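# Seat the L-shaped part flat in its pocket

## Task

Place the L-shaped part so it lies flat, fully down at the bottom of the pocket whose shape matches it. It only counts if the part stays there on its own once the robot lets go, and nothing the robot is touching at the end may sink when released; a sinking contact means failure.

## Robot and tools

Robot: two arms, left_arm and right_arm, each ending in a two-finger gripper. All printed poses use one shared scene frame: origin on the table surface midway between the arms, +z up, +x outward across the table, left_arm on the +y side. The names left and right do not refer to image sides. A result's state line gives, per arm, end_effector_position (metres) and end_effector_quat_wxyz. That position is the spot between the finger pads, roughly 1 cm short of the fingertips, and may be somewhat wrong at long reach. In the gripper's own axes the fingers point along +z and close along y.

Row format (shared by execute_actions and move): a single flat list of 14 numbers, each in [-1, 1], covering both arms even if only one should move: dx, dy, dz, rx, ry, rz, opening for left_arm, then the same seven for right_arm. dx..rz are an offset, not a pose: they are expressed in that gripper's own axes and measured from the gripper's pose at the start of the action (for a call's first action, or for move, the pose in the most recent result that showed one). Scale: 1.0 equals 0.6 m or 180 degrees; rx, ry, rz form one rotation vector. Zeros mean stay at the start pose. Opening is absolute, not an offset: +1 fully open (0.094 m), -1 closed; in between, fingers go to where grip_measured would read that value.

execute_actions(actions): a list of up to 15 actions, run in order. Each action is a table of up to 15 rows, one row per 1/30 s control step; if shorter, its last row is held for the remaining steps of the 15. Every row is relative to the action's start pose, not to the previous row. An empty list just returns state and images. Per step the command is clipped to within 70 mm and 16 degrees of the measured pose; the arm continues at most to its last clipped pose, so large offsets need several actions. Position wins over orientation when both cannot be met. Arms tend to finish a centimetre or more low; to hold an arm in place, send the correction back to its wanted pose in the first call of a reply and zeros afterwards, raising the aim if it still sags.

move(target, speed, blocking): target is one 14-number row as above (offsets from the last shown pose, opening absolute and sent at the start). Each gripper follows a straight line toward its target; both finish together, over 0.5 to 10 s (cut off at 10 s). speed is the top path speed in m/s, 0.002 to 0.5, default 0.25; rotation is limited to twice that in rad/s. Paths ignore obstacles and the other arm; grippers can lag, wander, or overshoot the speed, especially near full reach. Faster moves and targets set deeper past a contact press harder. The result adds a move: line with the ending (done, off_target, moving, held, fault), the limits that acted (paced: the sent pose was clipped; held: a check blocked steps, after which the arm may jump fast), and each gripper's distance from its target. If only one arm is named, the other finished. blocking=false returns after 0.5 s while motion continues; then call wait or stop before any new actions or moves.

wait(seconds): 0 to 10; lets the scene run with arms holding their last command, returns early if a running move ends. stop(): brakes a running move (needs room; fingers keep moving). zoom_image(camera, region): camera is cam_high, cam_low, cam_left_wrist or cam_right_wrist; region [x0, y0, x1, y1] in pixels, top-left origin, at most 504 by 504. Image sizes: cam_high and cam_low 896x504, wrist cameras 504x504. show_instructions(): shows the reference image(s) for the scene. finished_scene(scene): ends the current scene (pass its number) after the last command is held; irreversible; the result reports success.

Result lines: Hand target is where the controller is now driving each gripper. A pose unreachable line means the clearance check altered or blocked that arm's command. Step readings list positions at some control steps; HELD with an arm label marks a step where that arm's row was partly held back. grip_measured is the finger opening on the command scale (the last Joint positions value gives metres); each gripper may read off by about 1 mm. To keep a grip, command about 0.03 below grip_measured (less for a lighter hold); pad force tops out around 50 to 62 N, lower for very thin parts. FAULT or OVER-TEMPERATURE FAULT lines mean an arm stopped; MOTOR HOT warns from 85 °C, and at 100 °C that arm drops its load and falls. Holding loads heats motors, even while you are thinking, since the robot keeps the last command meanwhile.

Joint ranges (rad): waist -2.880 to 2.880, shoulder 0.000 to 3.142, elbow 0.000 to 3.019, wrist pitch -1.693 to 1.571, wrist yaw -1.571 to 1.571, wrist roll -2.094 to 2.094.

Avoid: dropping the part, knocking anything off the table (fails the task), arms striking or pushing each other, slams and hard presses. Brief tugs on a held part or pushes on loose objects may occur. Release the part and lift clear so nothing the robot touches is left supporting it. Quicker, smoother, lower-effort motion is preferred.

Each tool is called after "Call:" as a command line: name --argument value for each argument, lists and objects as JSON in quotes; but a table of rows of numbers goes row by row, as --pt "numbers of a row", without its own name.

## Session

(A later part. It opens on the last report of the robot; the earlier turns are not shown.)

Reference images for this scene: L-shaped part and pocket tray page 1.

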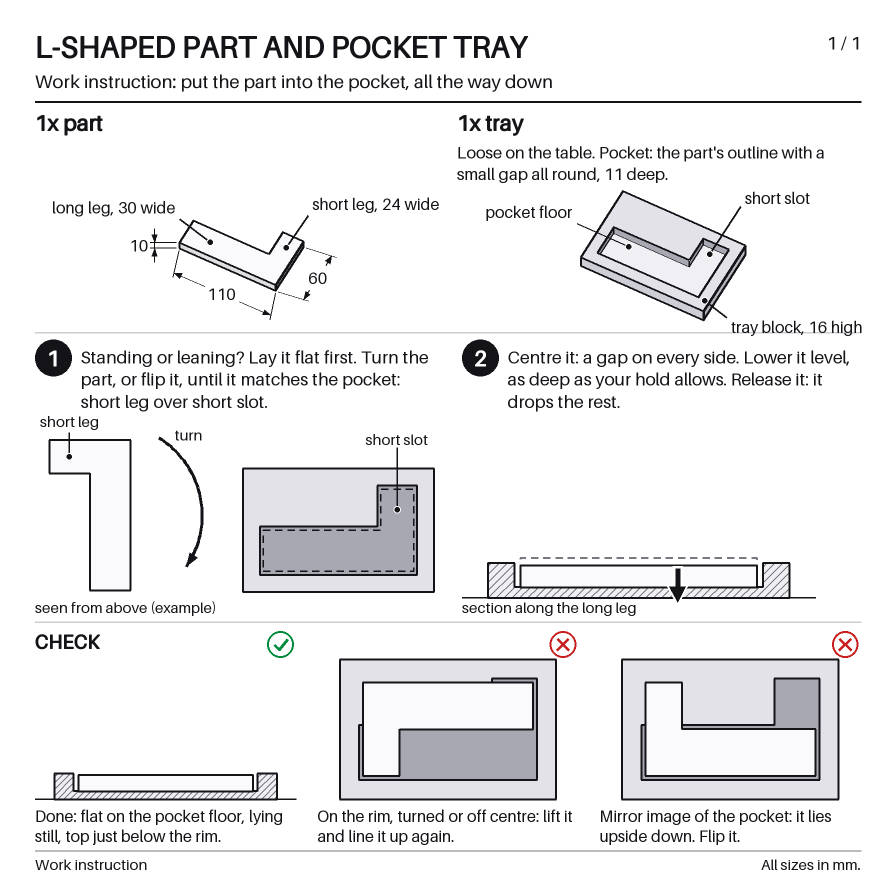

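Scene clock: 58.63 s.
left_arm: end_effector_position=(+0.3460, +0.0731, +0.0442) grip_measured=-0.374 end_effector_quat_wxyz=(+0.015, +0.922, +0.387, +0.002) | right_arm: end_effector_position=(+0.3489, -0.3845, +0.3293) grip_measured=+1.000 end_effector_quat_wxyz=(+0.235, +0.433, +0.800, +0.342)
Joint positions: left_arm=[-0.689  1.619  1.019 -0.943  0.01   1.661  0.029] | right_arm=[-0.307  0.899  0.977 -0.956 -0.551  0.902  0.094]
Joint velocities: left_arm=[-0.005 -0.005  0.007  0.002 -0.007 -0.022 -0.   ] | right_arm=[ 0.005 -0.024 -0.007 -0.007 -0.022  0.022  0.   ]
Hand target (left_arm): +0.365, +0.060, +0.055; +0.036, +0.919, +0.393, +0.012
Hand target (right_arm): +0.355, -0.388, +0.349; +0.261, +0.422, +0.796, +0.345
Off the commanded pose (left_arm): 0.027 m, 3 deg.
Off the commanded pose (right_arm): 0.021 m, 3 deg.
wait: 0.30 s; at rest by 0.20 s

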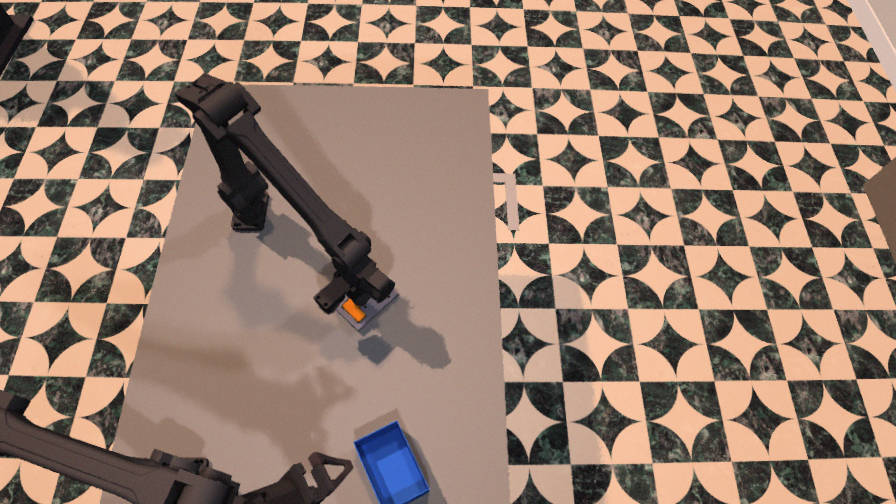

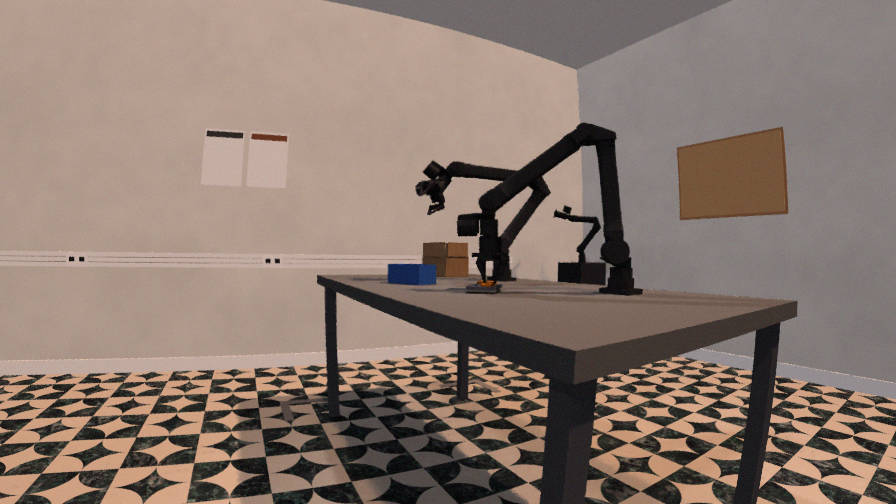

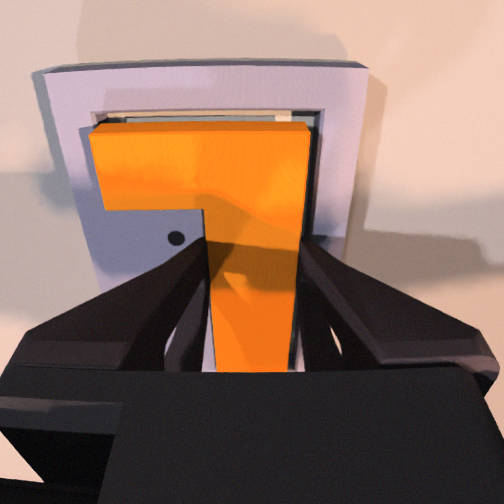

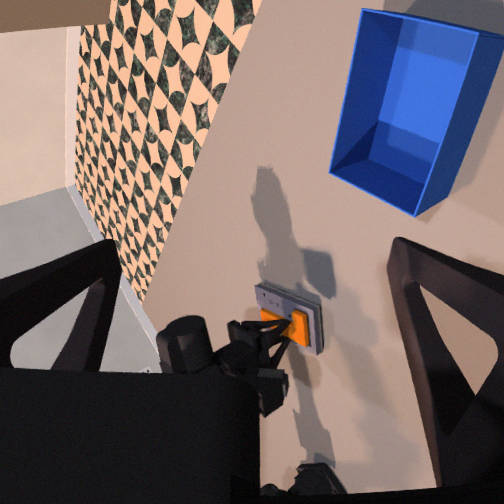

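Call:
execute_actions --actions '[]'

Scene clock: 59.63 s.
left_arm: end_effector_position=(+0.3460, +0.0731, +0.0442) grip_measured=-0.374 end_effector_quat_wxyz=(+0.015, +0.922, +0.388, +0.002) | right_arm: end_effector_position=(+0.3489, -0.3845, +0.3293) grip_measured=+1.000 end_effector_quat_wxyz=(+0.235, +0.433, +0.800, +0.342)
Joint positions: left_arm=[-0.689  1.619  1.019 -0.943  0.01   1.661  0.029] | right_arm=[-0.307  0.899  0.977 -0.956 -0.551  0.902  0.094]
Joint velocities: left_arm=[-0.005 -0.005 -0.022 -0.007  0.007  0.037 -0.001] | right_arm=[-0.005 -0.015 -0.012  0.012 -0.051  0.066  0.   ]
Hand target (left_arm): +0.365, +0.060, +0.055; +0.036, +0.919, +0.393, +0.012
Hand target (right_arm): +0.355, -0.388, +0.349; +0.261, +0.422, +0.796, +0.345
Off the commanded pose (left_arm): 0.027 m, 3 deg.
Off the commanded pose (right_arm): 0.021 m, 3 deg.

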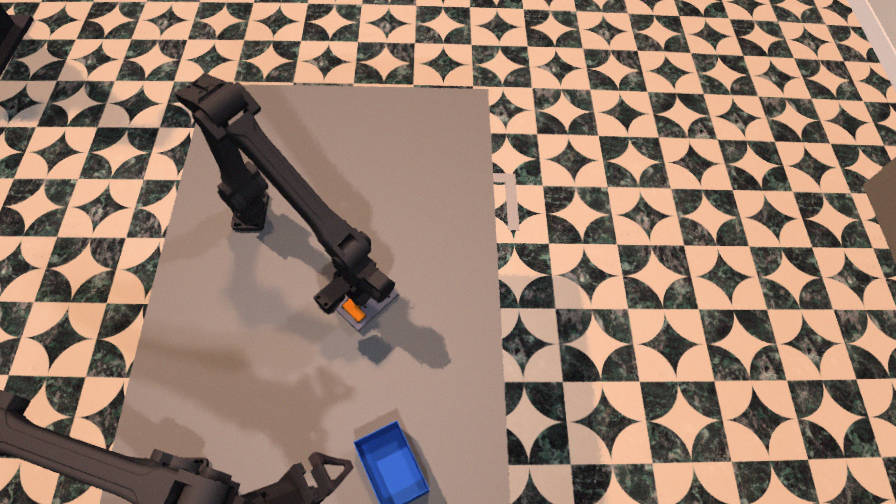

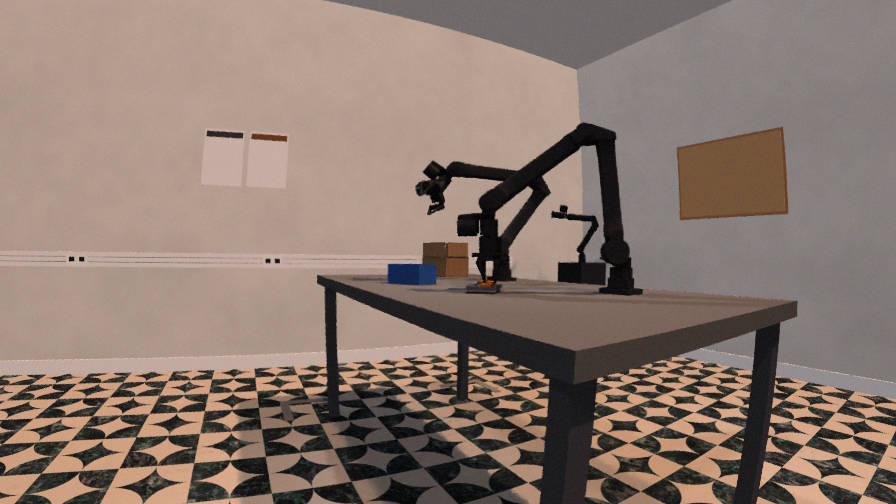

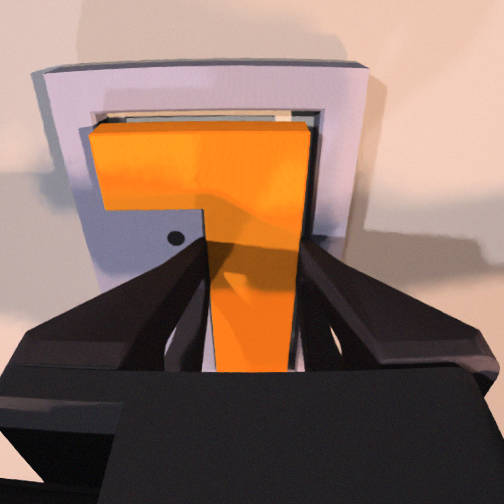

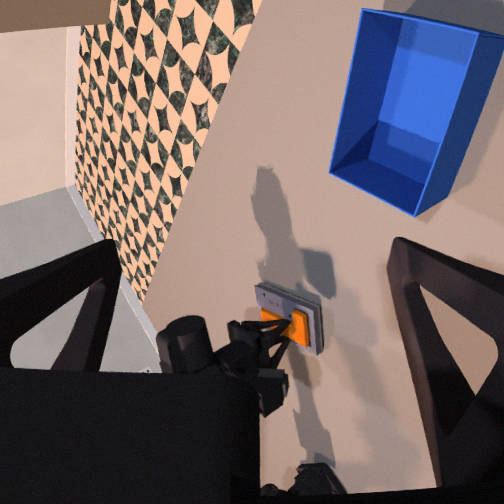

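Call:
zoom_image --camera "cam_left_wrist" --region '[60, 90, 360, 260]'

Call:
zoom_image --camera "cam_low" --region '[450, 260, 520, 300]'

Region (60, 90, 360, 260) of cam_left_wrist's 504x504 image, scaled by 1.680, with more detail than that image has; it fills the top 286 rows of this view, and the rest is white.

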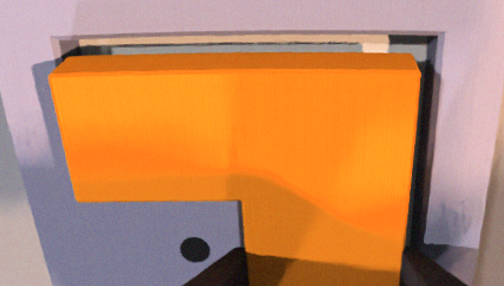

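Region (450, 260, 520, 300) of cam_low's 896x504 image, scaled by 7.200, with more detail than that image has; it fills the top 288 rows of this view, and the rest is white.

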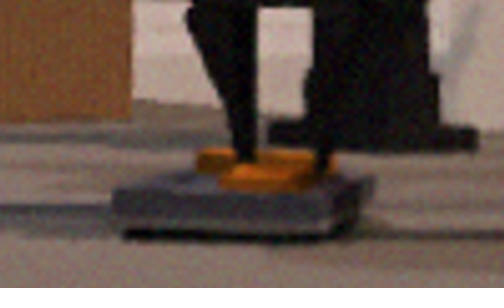

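Call:
execute_actions --actions '[[[0.006,0.040,-0.0168,-0.0145,0.0005,-0.0035,-0.405,-0.0135,0.0284,-0.0149,-0.0112,-0.0106,-0.0098,1.0],[0.006,0.0399,-0.0165,-0.0144,0.0005,-0.0035,-0.405,-0.0135,0.0284,-0.0149,-0.0112,-0.0106,-0.0098,1.0],[0.006,0.0398,-0.0162,-0.0143,0.0005,-0.0035,-0.405,-0.0135,0.0284,-0.0149,-0.0112,-0.0106,-0.0098,1.0],[0.006,0.0397,-0.0159,-0.0141,0.0005,-0.0035,-0.405,-0.0135,0.0284,-0.0149,-0.0112,-0.0106,-0.0098,1.0],[0.006,0.0396,-0.0156,-0.0140,0.0005,-0.0035,-0.405,-0.0135,0.0284,-0.0149,-0.0112,-0.0106,-0.0098,1.0],[0.006,0.0395,-0.0153,-0.0138,0.0005,-0.0035,-0.405,-0.0135,0.0284,-0.0149,-0.0112,-0.0106,-0.0098,1.0],[0.006,0.0394,-0.0150,-0.0137,0.0005,-0.0035,-0.405,-0.0135,0.0284,-0.0149,-0.0112,-0.0106,-0.0098,1.0],[0.006,0.0393,-0.0147,-0.0135,0.0005,-0.0035,-0.405,-0.0135,0.0284,-0.0149,-0.0112,-0.0106,-0.0098,1.0],[0.006,0.0392,-0.0144,-0.0134,0.0005,-0.0035,-0.405,-0.0135,0.0284,-0.0149,-0.0112,-0.0106,-0.0098,1.0],[0.006,0.0391,-0.0141,-0.0132,0.0005,-0.0035,-0.405,-0.0135,0.0284,-0.0149,-0.0112,-0.0106,-0.0098,1.0],[0.006,0.0390,-0.0138,-0.0131,0.0005,-0.0035,-0.405,-0.0135,0.0284,-0.0149,-0.0112,-0.0106,-0.0098,1.0]]]'

Scene clock: 62.70 s.
left_arm: end_effector_position=(+0.3460, +0.0731, +0.0442) grip_measured=-0.374 end_effector_quat_wxyz=(+0.015, +0.922, +0.388, +0.002) | right_arm: end_effector_position=(+0.3489, -0.3847, +0.3292) grip_measured=+1.000 end_effector_quat_wxyz=(+0.235, +0.433, +0.800, +0.342)
Joint positions: left_arm=[-0.689  1.619  1.019 -0.943  0.01   1.661  0.029] | right_arm=[-0.307  0.899  0.977 -0.956 -0.55   0.902  0.094]
Joint velocities: left_arm=[-0.005 -0.015 -0.017 -0.007 -0.081  0.022  0.   ] | right_arm=[ 0.005 -0.005  0.007  0.012  0.007  0.022  0.   ]
Hand target (left_arm): +0.365, +0.060, +0.053; +0.034, +0.919, +0.393, +0.011
Hand target (right_arm): +0.355, -0.388, +0.349; +0.261, +0.423, +0.796, +0.345
Off the commanded pose (left_arm): 0.025 m, 2 deg.
Off the commanded pose (right_arm): 0.021 m, 3 deg.
Step readings (end_effector_position):
0: left_arm (+0.3460, +0.0731, +0.0442) | right_arm (+0.3489, -0.3845, +0.3293)
1: left_arm (+0.3460, +0.0731, +0.0442) | right_arm (+0.3489, -0.3846, +0.3293)
2: left_arm (+0.3460, +0.0731, +0.0442) | right_arm (+0.3489, -0.3846, +0.3293)
4: left_arm (+0.3460, +0.0731, +0.0442) | right_arm (+0.3489, -0.3847, +0.3292)
8: left_arm (+0.3460, +0.0731, +0.0442) | right_arm (+0.3489, -0.3847, +0.3292)
15: end_effector_position above

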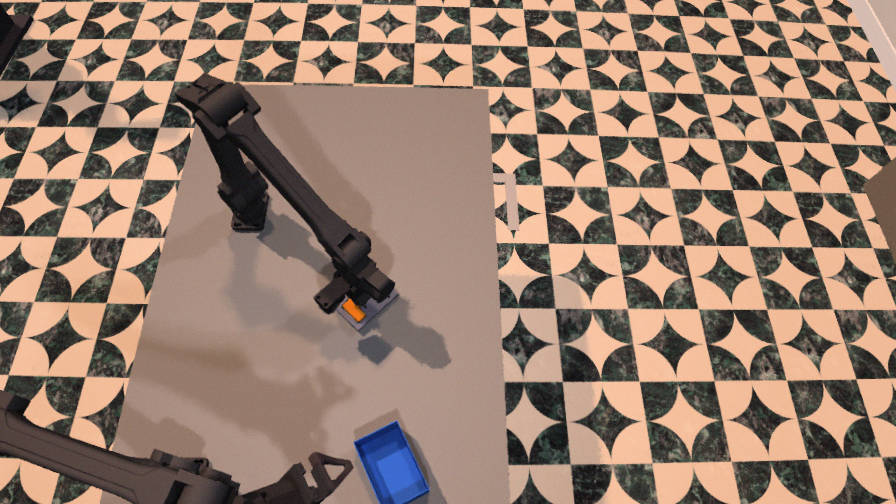

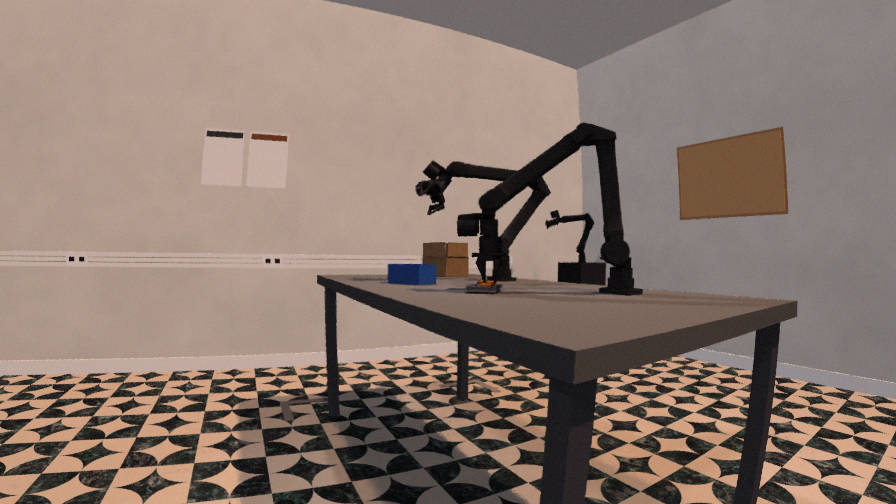

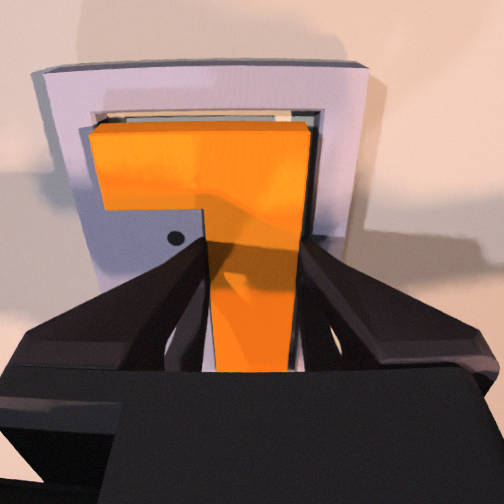

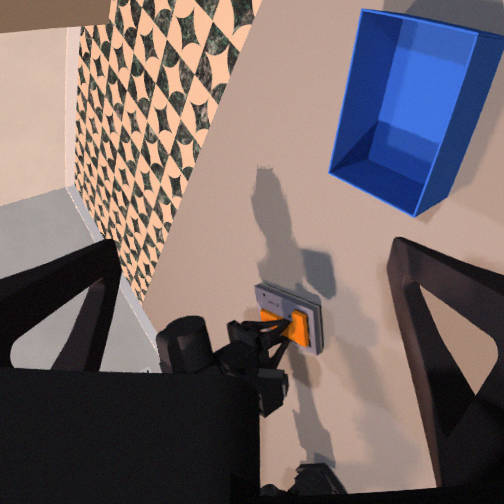

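Call:
show_instructions

Call:
zoom_image --camera "cam_left_wrist" --region '[70, 95, 190, 225]'

Call:
zoom_image --camera "cam_left_wrist" --region '[250, 95, 370, 260]'

Call:
zoom_image --camera "cam_right_wrist" --region '[230, 270, 340, 370]'

Reference images for this scene: L-shaped part and pocket tray page 1.

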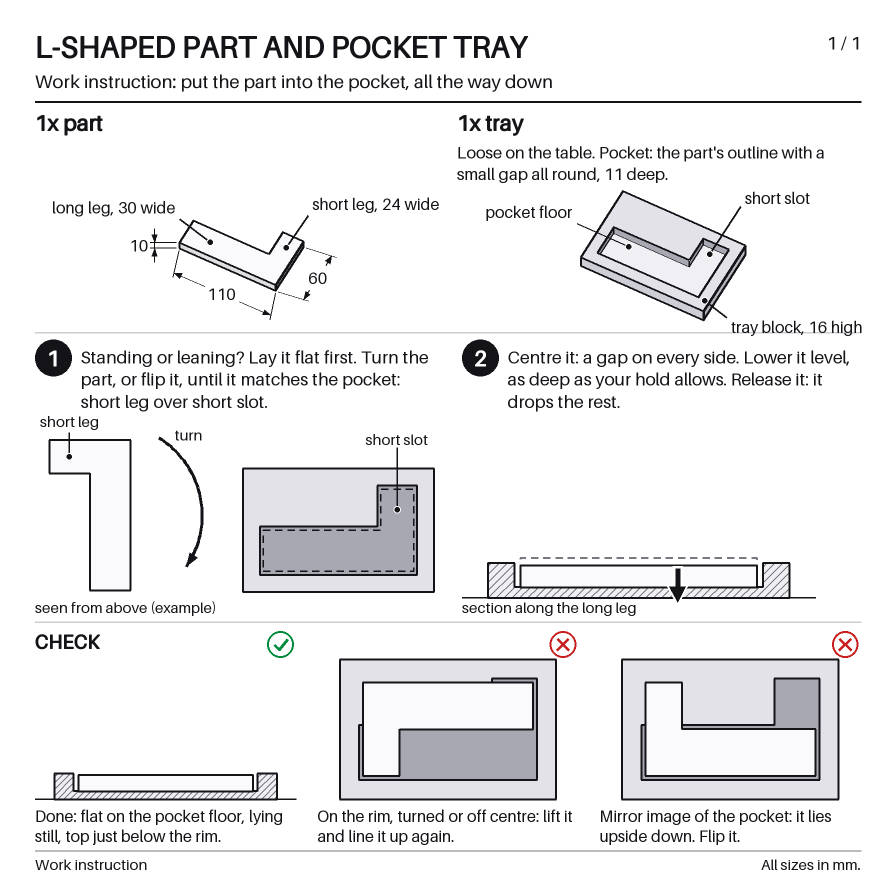

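Region (70, 95, 190, 225) of cam_left_wrist's 504x504 image, scaled by 3.877, with more detail than that image has; it fills the left 465 columns of this view, and the rest is white.

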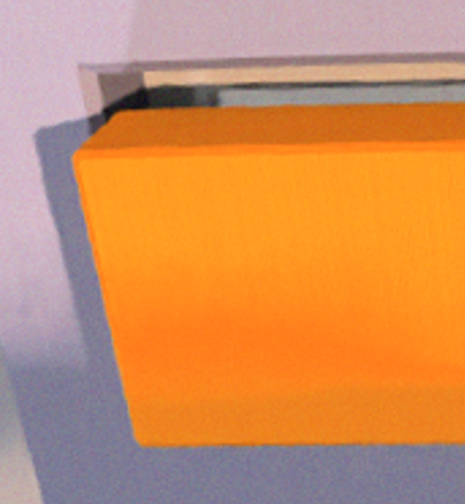

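Region (250, 95, 370, 260) of cam_left_wrist's 504x504 image, scaled by 3.055, with more detail than that image has; it fills the left 367 columns of this view, and the rest is white.

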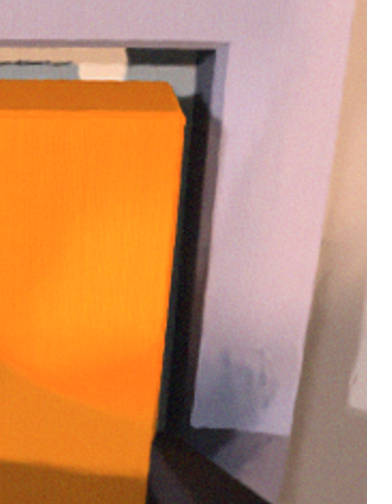

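Region (230, 270, 340, 370) of cam_right_wrist's 504x504 image, scaled by 4.582, with more detail than that image has; it fills the top 458 rows of this view, and the rest is white.

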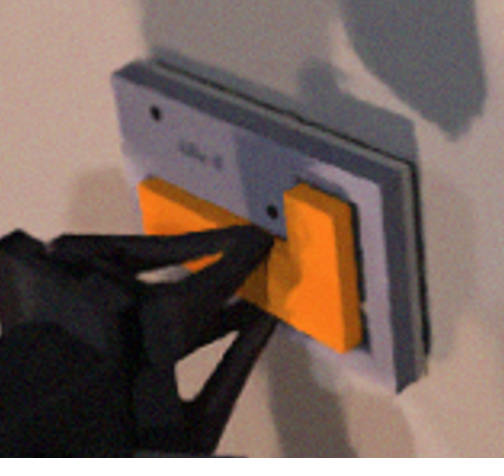

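Call:
execute_actions --actions '[[[0.006,0.0390,-0.0135,-0.0130,0.0005,-0.0035,-0.405,-0.0135,0.0284,-0.0149,-0.0112,-0.0106,-0.0098,1.0],[0.006,0.0389,-0.0132,-0.0129,0.0005,-0.0035,-0.405,-0.0135,0.0284,-0.0149,-0.0112,-0.0106,-0.0098,1.0],[0.006,0.0388,-0.0129,-0.0127,0.0005,-0.0035,-0.405,-0.0135,0.0284,-0.0149,-0.0112,-0.0106,-0.0098,1.0],[0.006,0.0387,-0.0126,-0.0126,0.0005,-0.0035,-0.405,-0.0135,0.0284,-0.0149,-0.0112,-0.0106,-0.0098,1.0],[0.006,0.0386,-0.0123,-0.0125,0.0005,-0.0035,-0.405,-0.0135,0.0284,-0.0149,-0.0112,-0.0106,-0.0098,1.0],[0.006,0.0385,-0.0120,-0.0124,0.0005,-0.0035,-0.405,-0.0135,0.0284,-0.0149,-0.0112,-0.0106,-0.0098,1.0],[0.006,0.0384,-0.0117,-0.0122,0.0005,-0.0035,-0.405,-0.0135,0.0284,-0.0149,-0.0112,-0.0106,-0.0098,1.0],[0.006,0.0383,-0.0114,-0.0121,0.0005,-0.0035,-0.405,-0.0135,0.0284,-0.0149,-0.0112,-0.0106,-0.0098,1.0],[0.006,0.0382,-0.0111,-0.0120,0.0005,-0.0035,-0.405,-0.0135,0.0284,-0.0149,-0.0112,-0.0106,-0.0098,1.0],[0.006,0.0381,-0.0108,-0.0119,0.0005,-0.0035,-0.405,-0.0135,0.0284,-0.0149,-0.0112,-0.0106,-0.0098,1.0],[0.006,0.0380,-0.0105,-0.0118,0.0005,-0.0035,-0.405,-0.0135,0.0284,-0.0149,-0.0112,-0.0106,-0.0098,1.0]]]'

Scene clock: 64.87 s.
left_arm: end_effector_position=(+0.3457, +0.0733, +0.0425) grip_measured=-0.374 end_effector_quat_wxyz=(+0.013, +0.922, +0.388, +0.001) | right_arm: end_effector_position=(+0.3489, -0.3849, +0.3291) grip_measured=+1.000 end_effector_quat_wxyz=(+0.235, +0.434, +0.800, +0.341)
Joint positions: left_arm=[-0.689  1.623  1.019 -0.943  0.01   1.661  0.029] | right_arm=[-0.307  0.899  0.977 -0.956 -0.549  0.902  0.094]
Joint velocities: left_arm=[ 0.015  0.005  0.007  0.007  0.007  0.022 -0.   ] | right_arm=[-0.005 -0.005  0.002  0.007 -0.007  0.007  0.   ]
Hand target (left_arm): +0.364, +0.061, +0.051; +0.032, +0.919, +0.393, +0.011
Hand target (right_arm): +0.355, -0.388, +0.348; +0.261, +0.423, +0.796, +0.344
Off the commanded pose (left_arm): 0.025 m, 2 deg.
Off the commanded pose (right_arm): 0.021 m, 3 deg.
Step readings (end_effector_position):
0: left_arm (+0.3460, +0.0731, +0.0442) | right_arm (+0.3489, -0.3847, +0.3292)
1: left_arm (+0.3460, +0.0731, +0.0442) | right_arm (+0.3489, -0.3847, +0.3292)
2: left_arm (+0.3460, +0.0731, +0.0442) | right_arm (+0.3489, -0.3848, +0.3292)
4: left_arm (+0.3460, +0.0731, +0.0441) | right_arm (+0.3489, -0.3848, +0.3292)
8: left_arm (+0.3459, +0.0732, +0.0435) | right_arm (+0.3489, -0.3849, +0.3291)
15: end_effector_position above

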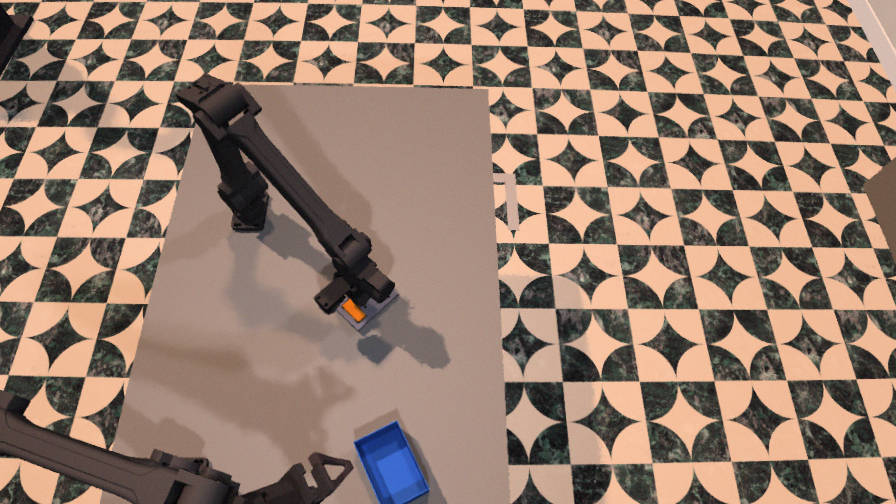

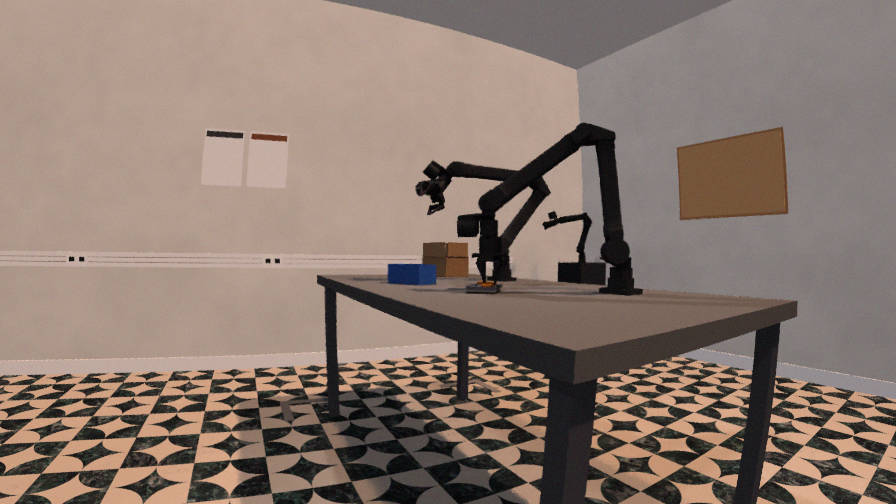

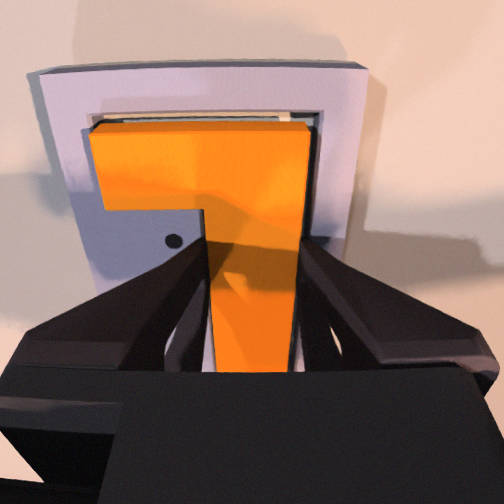

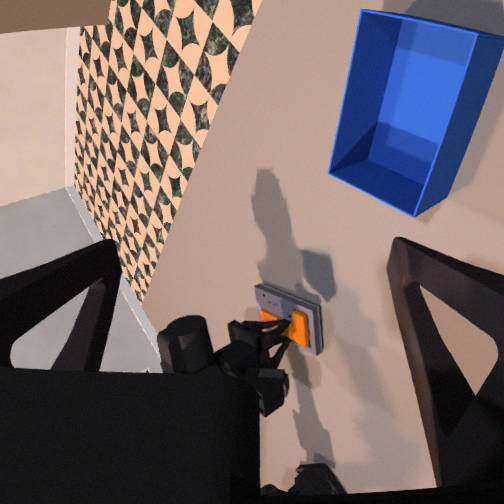

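Call:
execute_actions --actions '[[[0.006,0.0387,-0.0140,-0.0133,0.0005,-0.0035,-0.395,-0.0135,0.0284,-0.0152,-0.0112,-0.0106,-0.0098,1.0],[0.006,0.0387,-0.0140,-0.0133,0.0005,-0.0035,-0.385,-0.0135,0.0284,-0.0152,-0.0112,-0.0106,-0.0098,1.0],[0.006,0.0387,-0.0140,-0.0133,0.0005,-0.0035,-0.378,-0.0135,0.0284,-0.0152,-0.0112,-0.0106,-0.0098,1.0],[0.006,0.0387,-0.0140,-0.0133,0.0005,-0.0035,-0.372,-0.0135,0.0284,-0.0152,-0.0112,-0.0106,-0.0098,1.0],[0.006,0.0387,-0.0140,-0.0133,0.0005,-0.0035,-0.366,-0.0135,0.0284,-0.0152,-0.0112,-0.0106,-0.0098,1.0],[0.006,0.0387,-0.0140,-0.0133,0.0005,-0.0035,-0.358,-0.0135,0.0284,-0.0152,-0.0112,-0.0106,-0.0098,1.0],[0.006,0.0387,-0.0140,-0.0133,0.0005,-0.0035,-0.345,-0.0135,0.0284,-0.0152,-0.0112,-0.0106,-0.0098,1.0],[0.006,0.0387,-0.0140,-0.0133,0.0005,-0.0035,-0.33,-0.0135,0.0284,-0.0152,-0.0112,-0.0106,-0.0098,1.0],[0.006,0.0387,-0.0140,-0.0133,0.0005,-0.0035,-0.31,-0.0135,0.0284,-0.0152,-0.0112,-0.0106,-0.0098,1.0],[0.006,0.0387,-0.0140,-0.0133,0.0005,-0.0035,-0.29,-0.0135,0.0284,-0.0152,-0.0112,-0.0106,-0.0098,1.0],[0.006,0.0387,-0.0140,-0.0133,0.0005,-0.0035,-0.27,-0.0135,0.0284,-0.0152,-0.0112,-0.0106,-0.0098,1.0],[0.006,0.0387,-0.0140,-0.0133,0.0005,-0.0035,-0.25,-0.0135,0.0284,-0.0152,-0.0112,-0.0106,-0.0098,1.0]]]'

Scene clock: 66.53 s.
left_arm: end_effector_position=(+0.3457, +0.0733, +0.0425) grip_measured=-0.252 end_effector_quat_wxyz=(+0.013, +0.922, +0.388, +0.001) | right_arm: end_effector_position=(+0.3489, -0.3850, +0.3291) grip_measured=+1.000 end_effector_quat_wxyz=(+0.235, +0.434, +0.800, +0.341)
Joint positions: left_arm=[-0.689  1.623  1.019 -0.943  0.01   1.661  0.035] | right_arm=[-0.307  0.899  0.977 -0.956 -0.548  0.902  0.094]
Joint velocities: left_arm=[-0.015 -0.005 -0.012  0.007 -0.11   0.022  0.001] | right_arm=[-0.015 -0.005 -0.002 -0.007  0.022  0.022  0.   ]
Hand target (left_arm): +0.364, +0.061, +0.052; +0.032, +0.919, +0.393, +0.011
Hand target (right_arm): +0.355, -0.388, +0.349; +0.261, +0.423, +0.796, +0.344
Off the commanded pose (left_arm): 0.025 m, 2 deg.
Off the commanded pose (right_arm): 0.021 m, 3 deg.
Step readings (end_effector_position):
0: left_arm (+0.3457, +0.0733, +0.0425) | right_arm (+0.3489, -0.3849, +0.3291)
1: left_arm (+0.3457, +0.0733, +0.0425) | right_arm (+0.3489, -0.3849, +0.3291)
2: left_arm (+0.3457, +0.0733, +0.0425) | right_arm (+0.3489, -0.3849, +0.3291)
4: left_arm (+0.3457, +0.0733, +0.0425) | right_arm (+0.3489, -0.3850, +0.3291)
8: left_arm (+0.3457, +0.0733, +0.0425) | right_arm (+0.3489, -0.3850, +0.3291)
15: end_effector_position above

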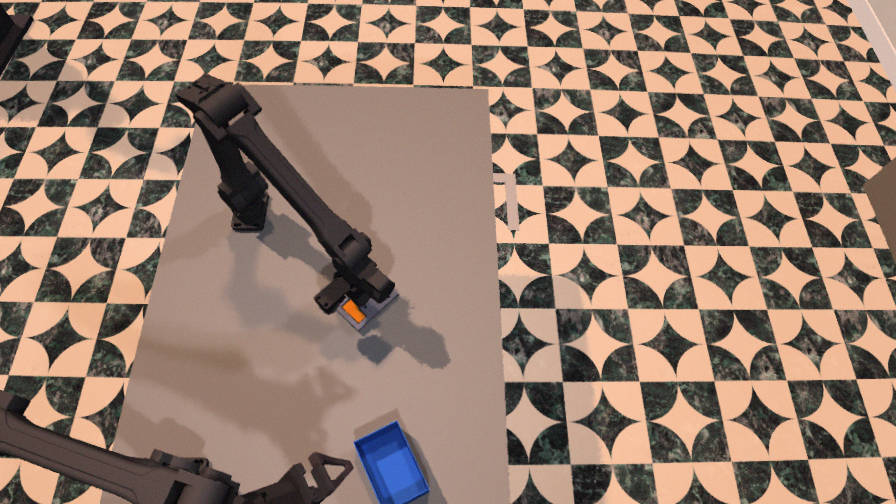

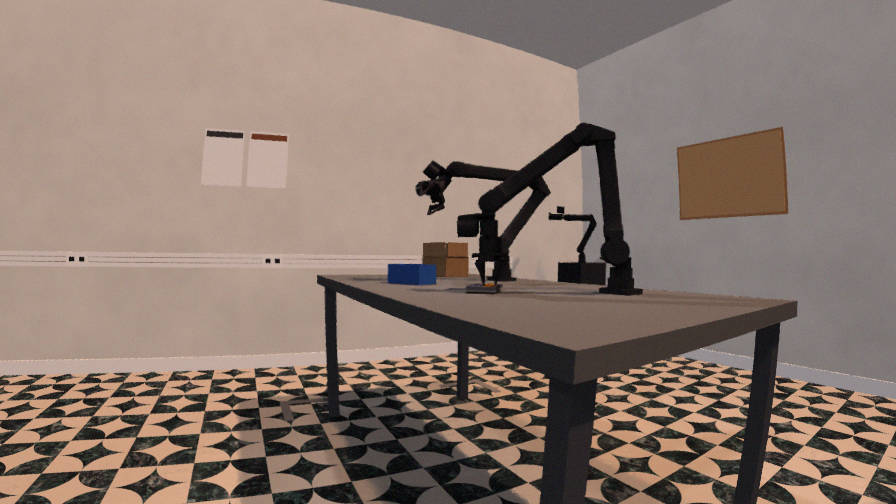

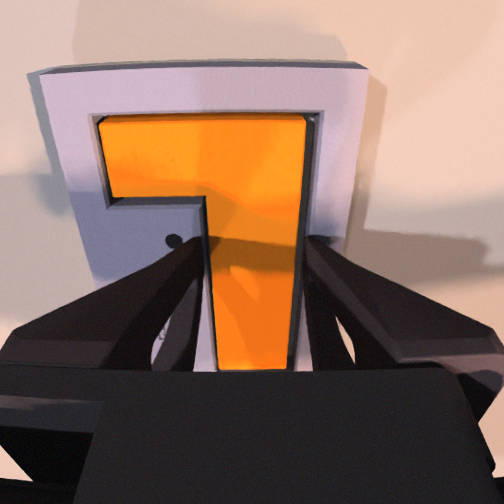

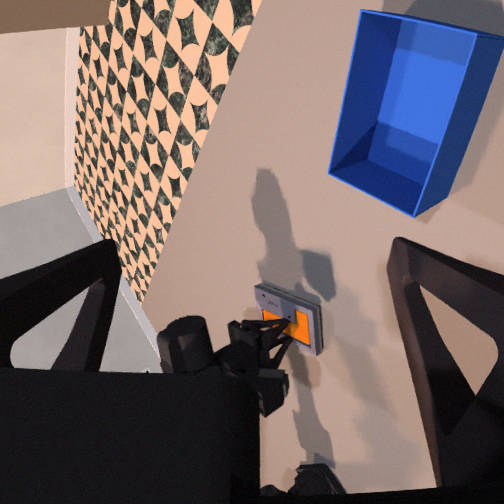

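The part dropped into the pocket. Now I lift the gripper straight up with a smooth ramp.

Call:
execute_actions --actions '[[[0.006,0.0387,-0.016,-0.0140,0.0005,-0.0035,-0.25,-0.0135,0.0284,-0.0152,-0.0112,-0.0106,-0.0098,1.0],[0.006,0.0389,-0.019,-0.0150,0.0005,-0.0035,-0.25,-0.0135,0.0284,-0.0152,-0.0112,-0.0106,-0.0098,1.0],[0.006,0.0392,-0.023,-0.0165,0.0005,-0.0035,-0.25,-0.0135,0.0284,-0.0152,-0.0112,-0.0106,-0.0098,1.0],[0.006,0.0396,-0.028,-0.0185,0.0005,-0.0035,-0.25,-0.0135,0.0284,-0.0152,-0.0112,-0.0106,-0.0098,1.0],[0.006,0.0402,-0.034,-0.0210,0.0005,-0.0035,-0.25,-0.0135,0.0284,-0.0152,-0.0112,-0.0106,-0.0098,1.0],[0.006,0.0410,-0.041,-0.0238,0.0005,-0.0035,-0.25,-0.0135,0.0284,-0.0152,-0.0112,-0.0106,-0.0098,1.0],[0.006,0.0418,-0.048,-0.0266,0.0005,-0.0035,-0.25,-0.0135,0.0284,-0.0152,-0.0112,-0.0106,-0.0098,1.0],[0.006,0.0426,-0.055,-0.0294,0.0005,-0.0035,-0.25,-0.0135,0.0284,-0.0152,-0.0112,-0.0106,-0.0098,1.0],[0.006,0.0434,-0.062,-0.0322,0.0005,-0.0035,-0.25,-0.0135,0.0284,-0.0152,-0.0112,-0.0106,-0.0098,1.0],[0.006,0.0441,-0.068,-0.0346,0.0005,-0.0035,-0.25,-0.0135,0.0284,-0.0152,-0.0112,-0.0106,-0.0098,1.0],[0.006,0.0447,-0.073,-0.0366,0.0005,-0.0035,-0.25,-0.0135,0.0284,-0.0152,-0.0112,-0.0106,-0.0098,1.0],[0.006,0.0452,-0.077,-0.0382,0.0005,-0.0035,-0.25,-0.0135,0.0284,-0.0152,-0.0112,-0.0106,-0.0098,1.0],[0.006,0.0455,-0.080,-0.0394,0.0005,-0.0035,-0.25,-0.0135,0.0284,-0.0152,-0.0112,-0.0106,-0.0098,1.0],[0.006,0.0457,-0.082,-0.0402,0.0005,-0.0035,-0.25,-0.0135,0.0284,-0.0152,-0.0112,-0.0106,-0.0098,1.0],[0.006,0.0458,-0.083,-0.0406,0.0005,-0.0035,-0.25,-0.0135,0.0284,-0.0152,-0.0112,-0.0106,-0.0098,1.0]]]'

Scene clock: 68.13 s.
left_arm: end_effector_position=(+0.3489, +0.0696, +0.0683) grip_measured=-0.252 end_effector_quat_wxyz=(+0.042, +0.921, +0.387, +0.014) | right_arm: end_effector_position=(+0.3489, -0.3851, +0.3290) grip_measured=+1.000 end_effector_quat_wxyz=(+0.235, +0.434, +0.800, +0.341)
Joint positions: left_arm=[-0.689  1.56   1.019 -0.943  0.015  1.661  0.035] | right_arm=[-0.307  0.899  0.977 -0.956 -0.547  0.902  0.094]
Joint velocities: left_arm=[-0.005 -0.249  0.022  0.002 -0.007 -0.095 -0.001] | right_arm=[ 0.015 -0.015  0.002  0.017 -0.007 -0.007  0.   ]
Hand target (left_arm): +0.367, +0.059, +0.094; +0.071, +0.917, +0.392, +0.028
Hand target (right_arm): +0.355, -0.389, +0.348; +0.262, +0.423, +0.796, +0.344
Off the commanded pose (left_arm): 0.033 m, 4 deg.
Off the commanded pose (right_arm): 0.021 m, 3 deg.
Step readings (end_effector_position):
0: left_arm (+0.3457, +0.0733, +0.0425) | right_arm (+0.3489, -0.3850, +0.3291)
1: left_arm (+0.3457, +0.0733, +0.0425) | right_arm (+0.3489, -0.3850, +0.3291)
2: left_arm (+0.3457, +0.0733, +0.0425) | right_arm (+0.3489, -0.3850, +0.3291)
4: left_arm (+0.3457, +0.0733, +0.0425) | right_arm (+0.3489, -0.3851, +0.3290)
8: left_arm (+0.3458, +0.0729, +0.0442) | right_arm (+0.3489, -0.3851, +0.3290)
15: end_effector_position above

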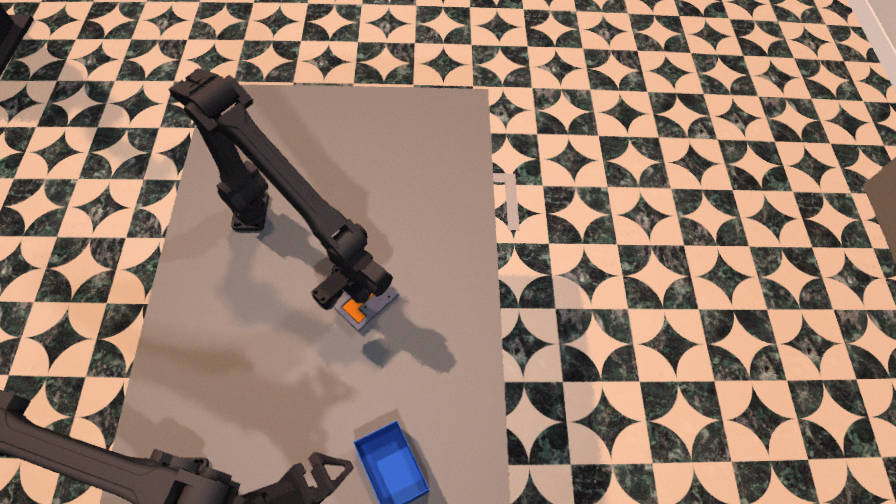

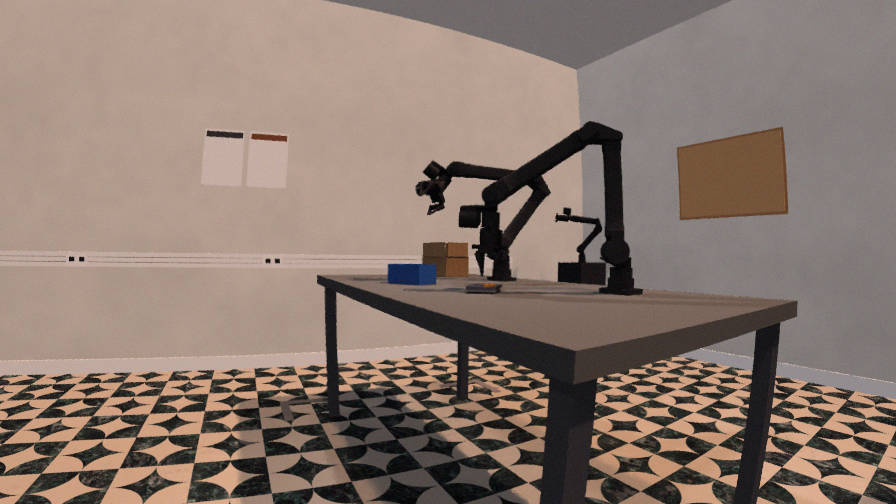

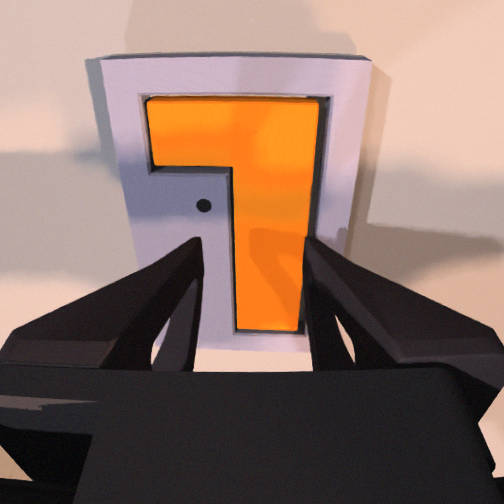

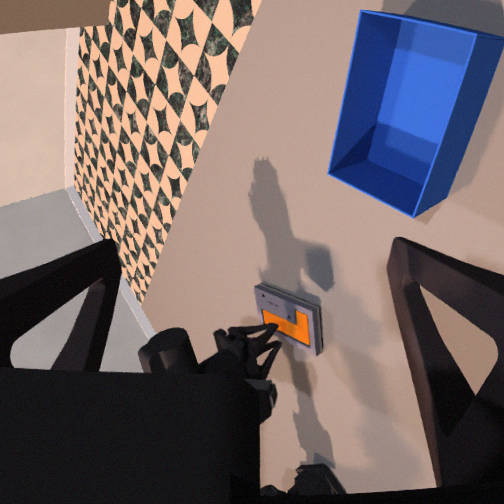

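Call:
zoom_image --camera "cam_low" --region '[450, 260, 520, 300]'

Call:
zoom_image --camera "cam_left_wrist" --region '[90, 50, 390, 360]'

Call:
zoom_image --camera "cam_right_wrist" --region '[230, 270, 340, 370]'

Region (450, 260, 520, 300) of cam_low's 896x504 image, scaled by 7.200, with more detail than that image has; it fills the top 288 rows of this view, and the rest is white.

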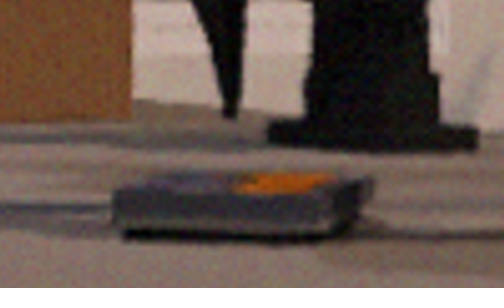

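Region (90, 50, 390, 360) of cam_left_wrist's 504x504 image, scaled by 1.626, with more detail than that image has; it fills the left 488 columns of this view, and the rest is white.

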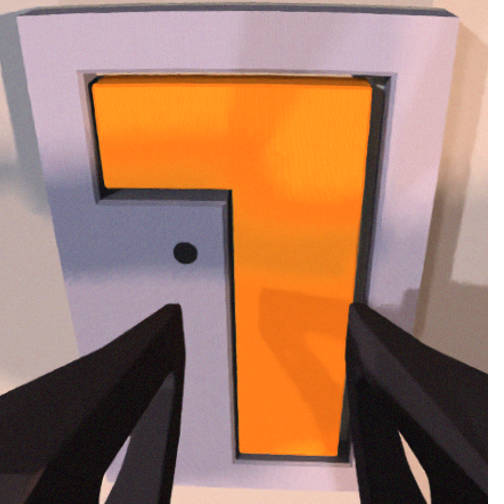

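Region (230, 270, 340, 370) of cam_right_wrist's 504x504 image, scaled by 4.582, with more detail than that image has; it fills the top 458 rows of this view, and the rest is white.

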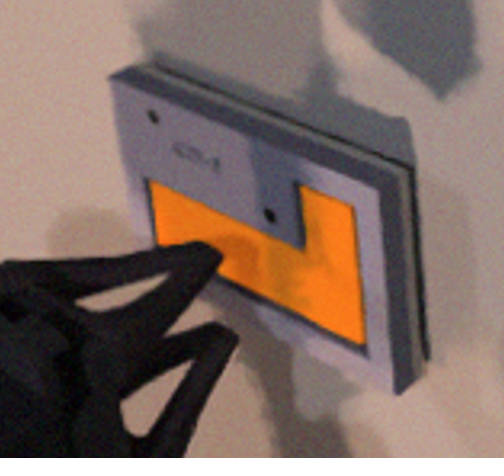

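The part lies flat in the pocket with a gap on all sides, its top is below the rim, and the gripper is clear.

Call:
finished_scene --scene 2

The scene is finished: the task was done.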